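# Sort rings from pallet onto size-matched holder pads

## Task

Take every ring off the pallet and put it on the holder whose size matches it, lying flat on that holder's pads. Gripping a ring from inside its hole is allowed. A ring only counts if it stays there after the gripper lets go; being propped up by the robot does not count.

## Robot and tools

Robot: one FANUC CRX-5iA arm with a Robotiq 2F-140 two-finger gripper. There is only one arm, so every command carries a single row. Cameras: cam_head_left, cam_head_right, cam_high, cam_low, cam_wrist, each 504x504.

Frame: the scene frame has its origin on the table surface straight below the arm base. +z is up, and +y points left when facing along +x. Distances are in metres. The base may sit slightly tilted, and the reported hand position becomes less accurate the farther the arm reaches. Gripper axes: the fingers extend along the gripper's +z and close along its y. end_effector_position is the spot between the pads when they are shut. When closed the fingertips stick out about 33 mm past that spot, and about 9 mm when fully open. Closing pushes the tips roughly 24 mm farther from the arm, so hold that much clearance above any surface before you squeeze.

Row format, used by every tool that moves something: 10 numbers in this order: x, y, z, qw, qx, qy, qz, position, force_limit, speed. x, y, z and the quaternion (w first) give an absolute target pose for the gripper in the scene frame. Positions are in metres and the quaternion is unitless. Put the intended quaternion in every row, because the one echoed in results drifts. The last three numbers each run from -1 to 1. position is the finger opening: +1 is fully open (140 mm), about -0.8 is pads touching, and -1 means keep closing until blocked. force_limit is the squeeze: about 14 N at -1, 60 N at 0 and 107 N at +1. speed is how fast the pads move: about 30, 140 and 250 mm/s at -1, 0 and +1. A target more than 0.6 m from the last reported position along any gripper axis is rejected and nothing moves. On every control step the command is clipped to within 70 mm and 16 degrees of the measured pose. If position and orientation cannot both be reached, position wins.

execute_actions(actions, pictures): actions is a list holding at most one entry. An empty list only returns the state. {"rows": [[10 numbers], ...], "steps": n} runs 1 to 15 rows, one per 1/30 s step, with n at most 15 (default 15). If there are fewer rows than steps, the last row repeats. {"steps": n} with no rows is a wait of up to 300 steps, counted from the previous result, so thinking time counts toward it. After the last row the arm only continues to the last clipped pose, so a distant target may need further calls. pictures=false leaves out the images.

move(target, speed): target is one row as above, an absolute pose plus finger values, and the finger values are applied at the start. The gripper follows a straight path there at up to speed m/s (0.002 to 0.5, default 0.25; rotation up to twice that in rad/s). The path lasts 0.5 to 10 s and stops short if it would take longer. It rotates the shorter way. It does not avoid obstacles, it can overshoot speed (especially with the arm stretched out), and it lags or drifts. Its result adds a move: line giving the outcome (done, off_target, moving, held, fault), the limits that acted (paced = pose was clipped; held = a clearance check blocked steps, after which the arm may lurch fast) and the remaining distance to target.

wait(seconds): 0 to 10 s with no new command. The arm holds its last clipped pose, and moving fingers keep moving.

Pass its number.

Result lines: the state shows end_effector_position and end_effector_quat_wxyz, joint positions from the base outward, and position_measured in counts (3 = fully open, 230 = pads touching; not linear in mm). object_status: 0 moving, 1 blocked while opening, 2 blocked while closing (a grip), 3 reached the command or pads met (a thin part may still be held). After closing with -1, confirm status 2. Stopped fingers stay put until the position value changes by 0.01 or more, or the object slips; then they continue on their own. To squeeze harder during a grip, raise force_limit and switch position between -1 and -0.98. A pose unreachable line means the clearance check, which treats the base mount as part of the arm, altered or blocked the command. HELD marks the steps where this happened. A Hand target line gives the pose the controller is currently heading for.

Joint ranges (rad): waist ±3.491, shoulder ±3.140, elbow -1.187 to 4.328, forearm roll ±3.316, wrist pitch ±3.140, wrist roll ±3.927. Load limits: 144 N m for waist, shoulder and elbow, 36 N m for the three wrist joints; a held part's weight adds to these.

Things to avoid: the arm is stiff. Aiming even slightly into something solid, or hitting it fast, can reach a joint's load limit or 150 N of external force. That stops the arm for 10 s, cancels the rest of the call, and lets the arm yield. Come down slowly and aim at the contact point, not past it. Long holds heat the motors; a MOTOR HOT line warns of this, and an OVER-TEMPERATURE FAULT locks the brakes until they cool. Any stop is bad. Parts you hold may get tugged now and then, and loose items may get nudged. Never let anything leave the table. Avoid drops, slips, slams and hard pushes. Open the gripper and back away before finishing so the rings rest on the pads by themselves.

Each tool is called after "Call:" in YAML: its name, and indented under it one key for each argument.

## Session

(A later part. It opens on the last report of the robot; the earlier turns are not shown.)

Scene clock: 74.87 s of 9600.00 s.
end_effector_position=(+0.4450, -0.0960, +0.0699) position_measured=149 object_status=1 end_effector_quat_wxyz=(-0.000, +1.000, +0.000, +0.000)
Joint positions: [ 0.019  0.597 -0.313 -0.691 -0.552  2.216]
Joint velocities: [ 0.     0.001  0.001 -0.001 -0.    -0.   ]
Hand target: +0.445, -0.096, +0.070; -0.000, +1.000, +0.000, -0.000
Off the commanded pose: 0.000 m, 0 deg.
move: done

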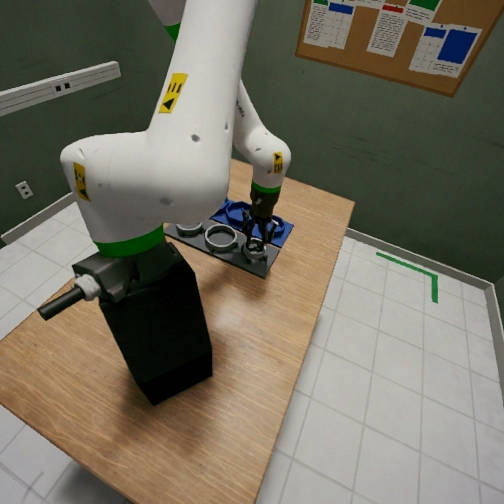

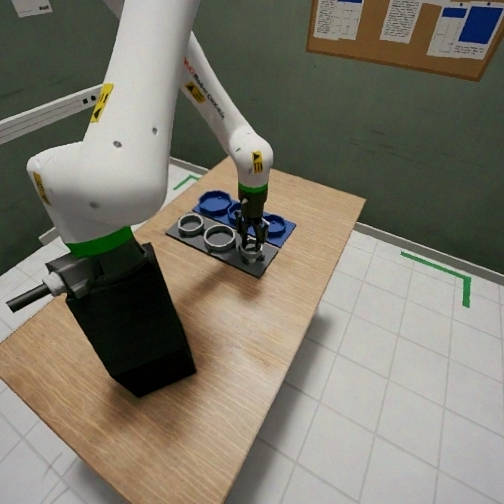

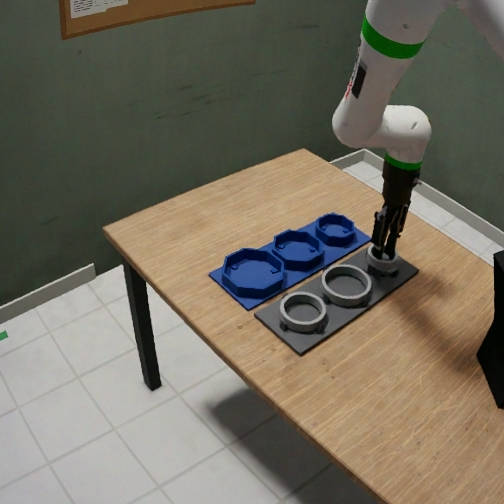

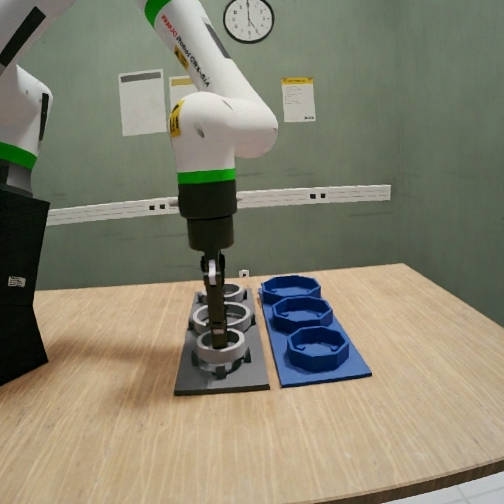

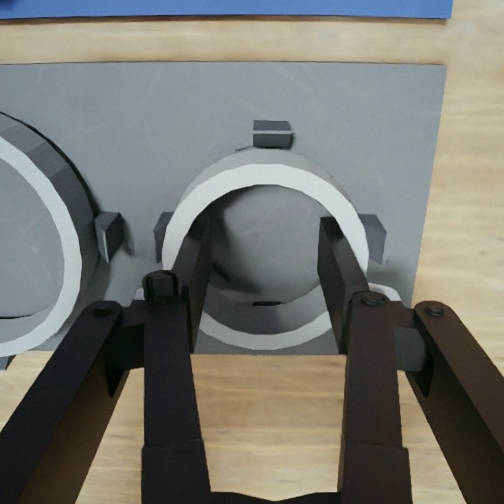

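Call:
move:
  target: [0.445,-0.098,0.064,0,1,0,0,1,0.3,-0.7]
  speed: 0.02

Call:
move:
  target: [0.445,-0.098,0.0525,0,1,0,0,1,0.3,-0.7]
  speed: 0.015

Call:
zoom_image:
  camera: "cam_low"
  region: [165,300,285,400]

Scene clock: 77.53 s of 9600.00 s.
end_effector_position=(+0.4450, -0.0980, +0.0640) position_measured=149 object_status=1 end_effector_quat_wxyz=(+0.000, +1.000, +0.000, -0.000)
Joint positions: [ 0.017  0.614 -0.305 -0.7   -0.546  2.228]
Joint velocities: [ 0.     0.    -0.     0.     0.     0.001]
Hand target: +0.445, -0.098, +0.064; +0.000, +1.000, +0.000, -0.000
Off the commanded pose: 0.000 m, 0 deg.
move: done

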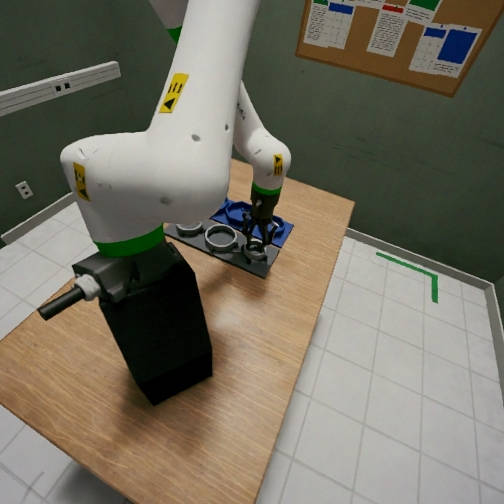

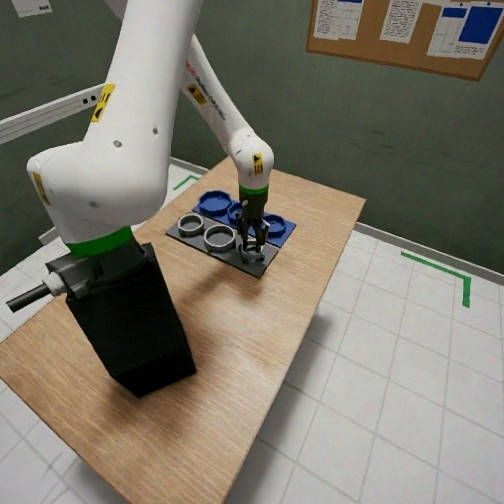

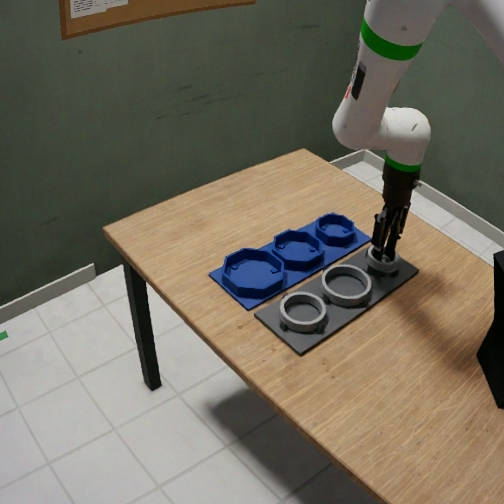

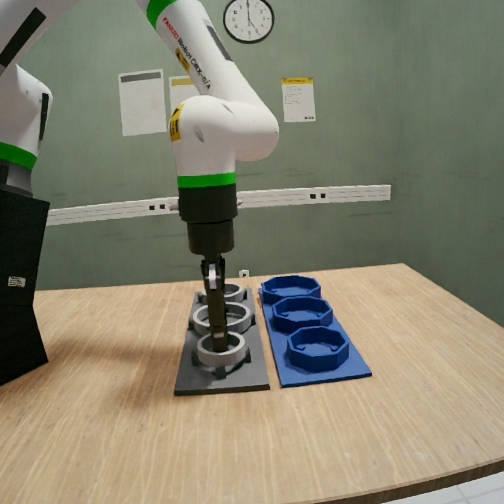

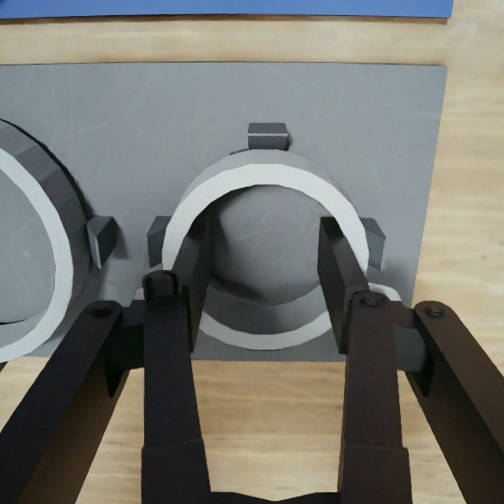

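Scene clock: 78.53 s of 9600.00 s.
end_effector_position=(+0.4451, -0.0980, +0.0526) position_measured=149 object_status=1 end_effector_quat_wxyz=(-0.000, +1.000, +0.000, +0.000)
Joint positions: [ 0.023  0.642 -0.292 -0.717 -0.532  2.243]
Joint velocities: [ 0.001  0.001  0.002 -0.001  0.002  0.   ]
Hand target: +0.445, -0.098, +0.052; -0.000, +1.000, +0.000, -0.000
Off the commanded pose: 0.000 m, 0 deg.
move: done

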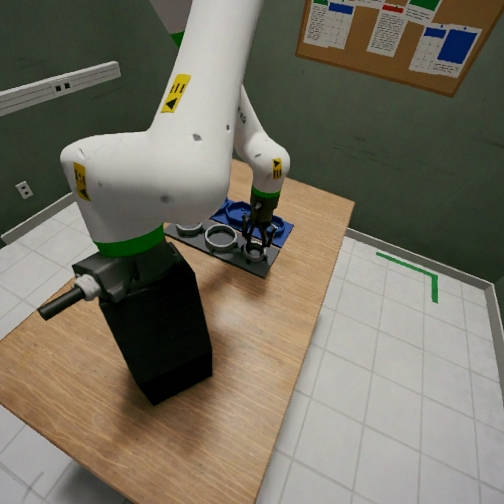

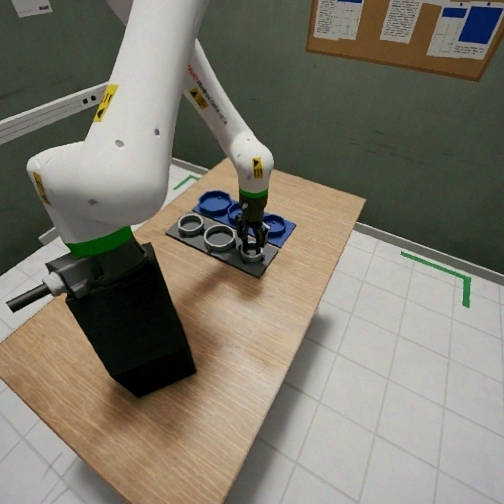

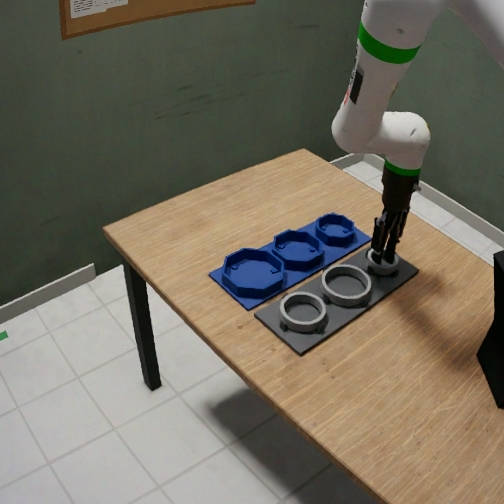

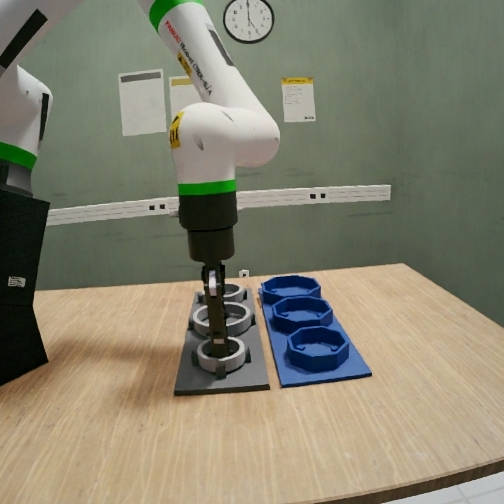

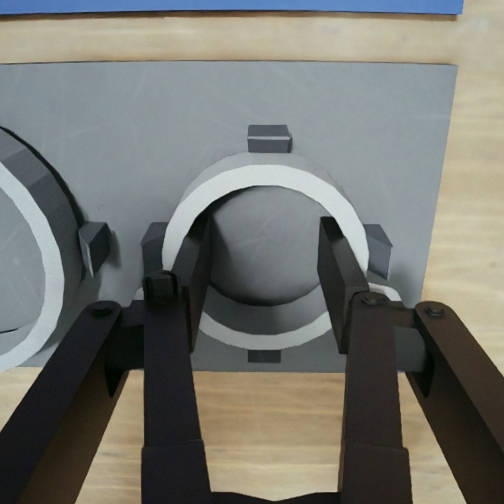

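Region (165, 300, 285, 400) of cam_low's 504x504 image, scaled by 4.200, with more detail than that image has.

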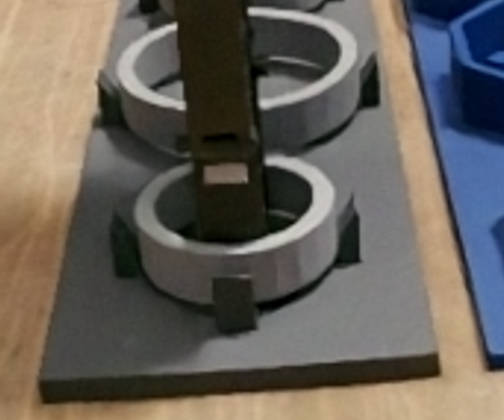

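Call:
move:
  target: [0.445,-0.098,0.052,0,1,0,0,-0.5,0.3,-0.5]

Call:
move:
  target: [0.445,-0.098,0.11,0,1,0,0,-0.5,0.3,-0.5]
  speed: 0.15

Call:
zoom_image:
  camera: "cam_high"
  region: [250,230,430,360]

Scene clock: 81.77 s of 9600.00 s.
end_effector_position=(+0.4449, -0.0980, +0.0520) position_measured=192 object_status=3 end_effector_quat_wxyz=(+0.000, +1.000, +0.000, -0.000)
Joint positions: [ 0.023  0.643 -0.292 -0.717 -0.531  2.243]
Joint velocities: [-0.    -0.001  0.001  0.     0.001 -0.   ]
Hand target: +0.445, -0.098, +0.052; -0.000, +1.000, +0.000, -0.000
Off the commanded pose: 0.000 m, 0 deg.
move: done

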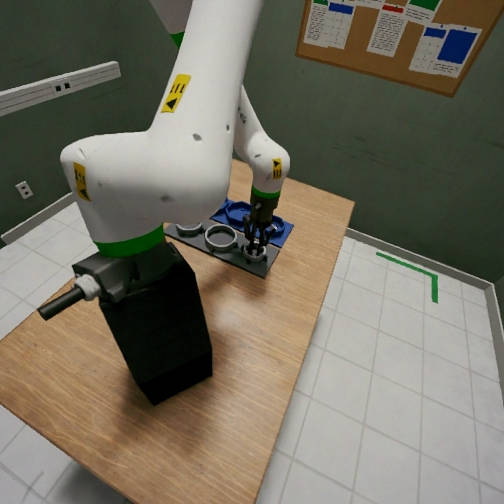

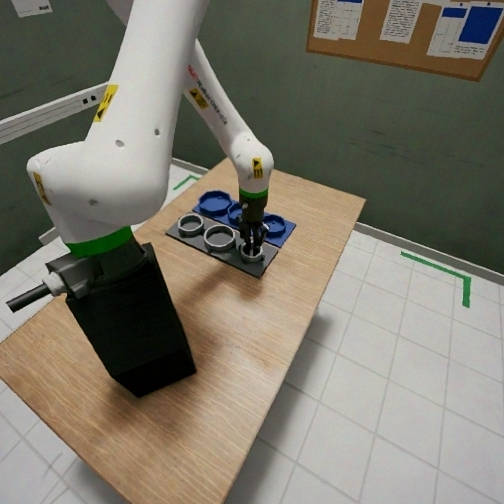

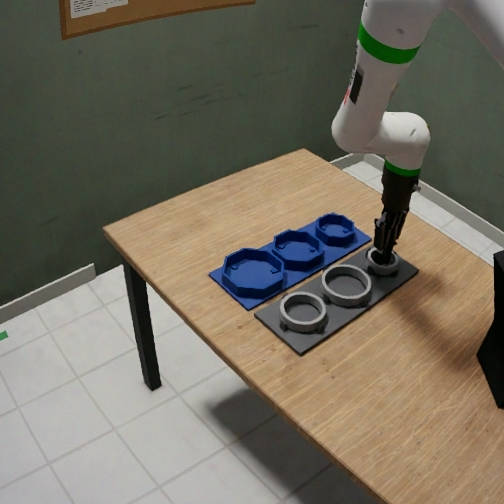

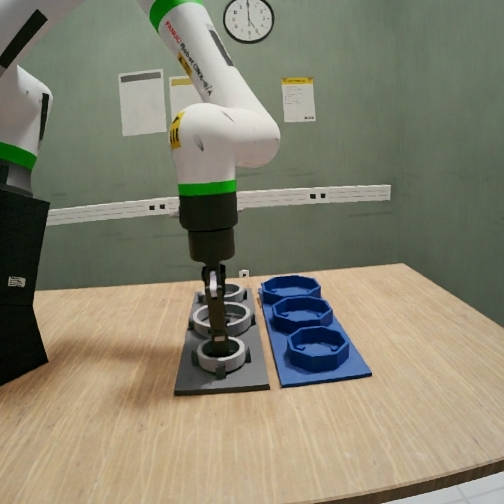

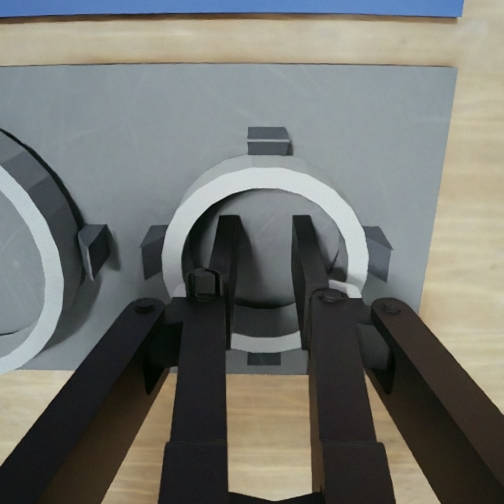

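Scene clock: 82.53 s of 9600.00 s.
end_effector_position=(+0.4449, -0.0980, +0.1101) position_measured=192 object_status=3 end_effector_quat_wxyz=(+0.000, +1.000, -0.000, -0.000)
Joint positions: [-0.007  0.504 -0.346 -0.635 -0.609  2.172]
Joint velocities: [ 0.    -0.     0.001  0.001  0.001 -0.001]
Hand target: +0.445, -0.098, +0.110; +0.000, +1.000, -0.000, +0.000
Off the commanded pose: 0.000 m, 0 deg.
move: done

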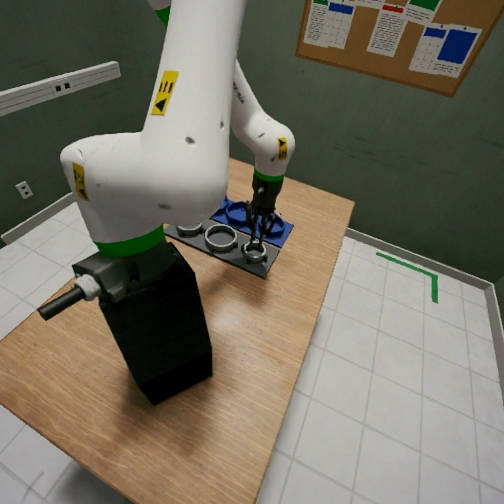

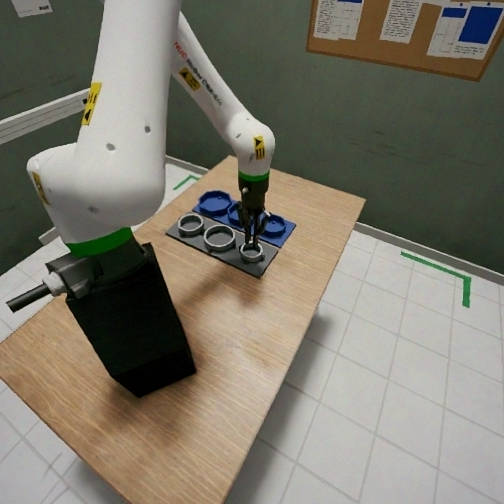

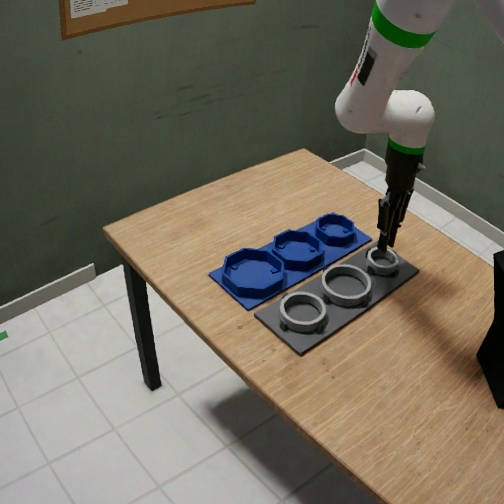

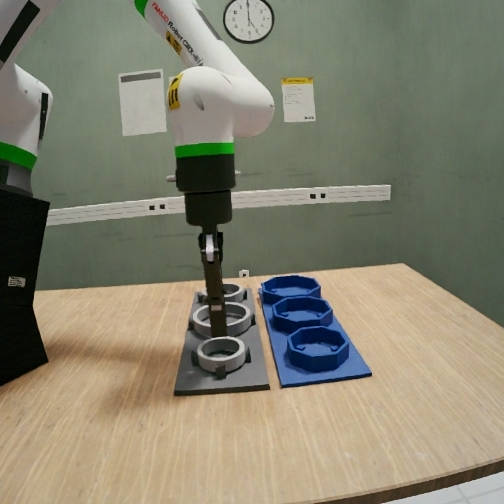

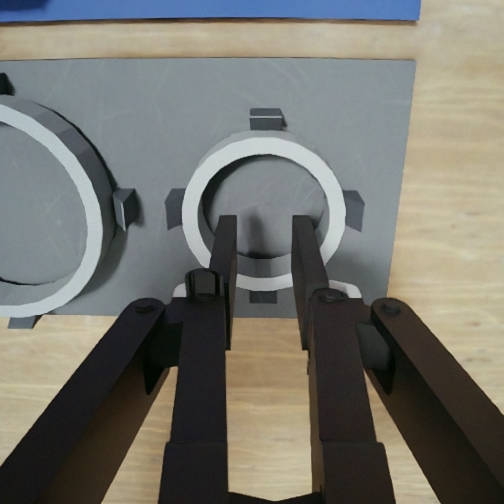

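Region (250, 230, 430, 360) of cam_high's 504x504 image, scaled by 2.800, with more detail than that image has.

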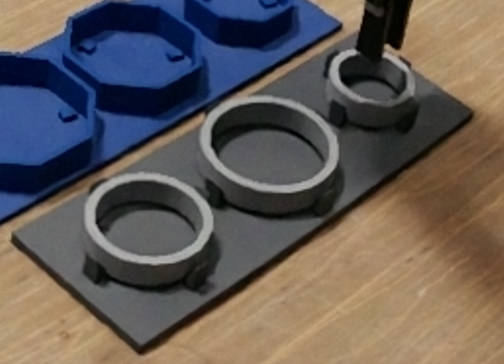

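Call:
finished_scene:
  scene: 2

The scene is finished: the task was done.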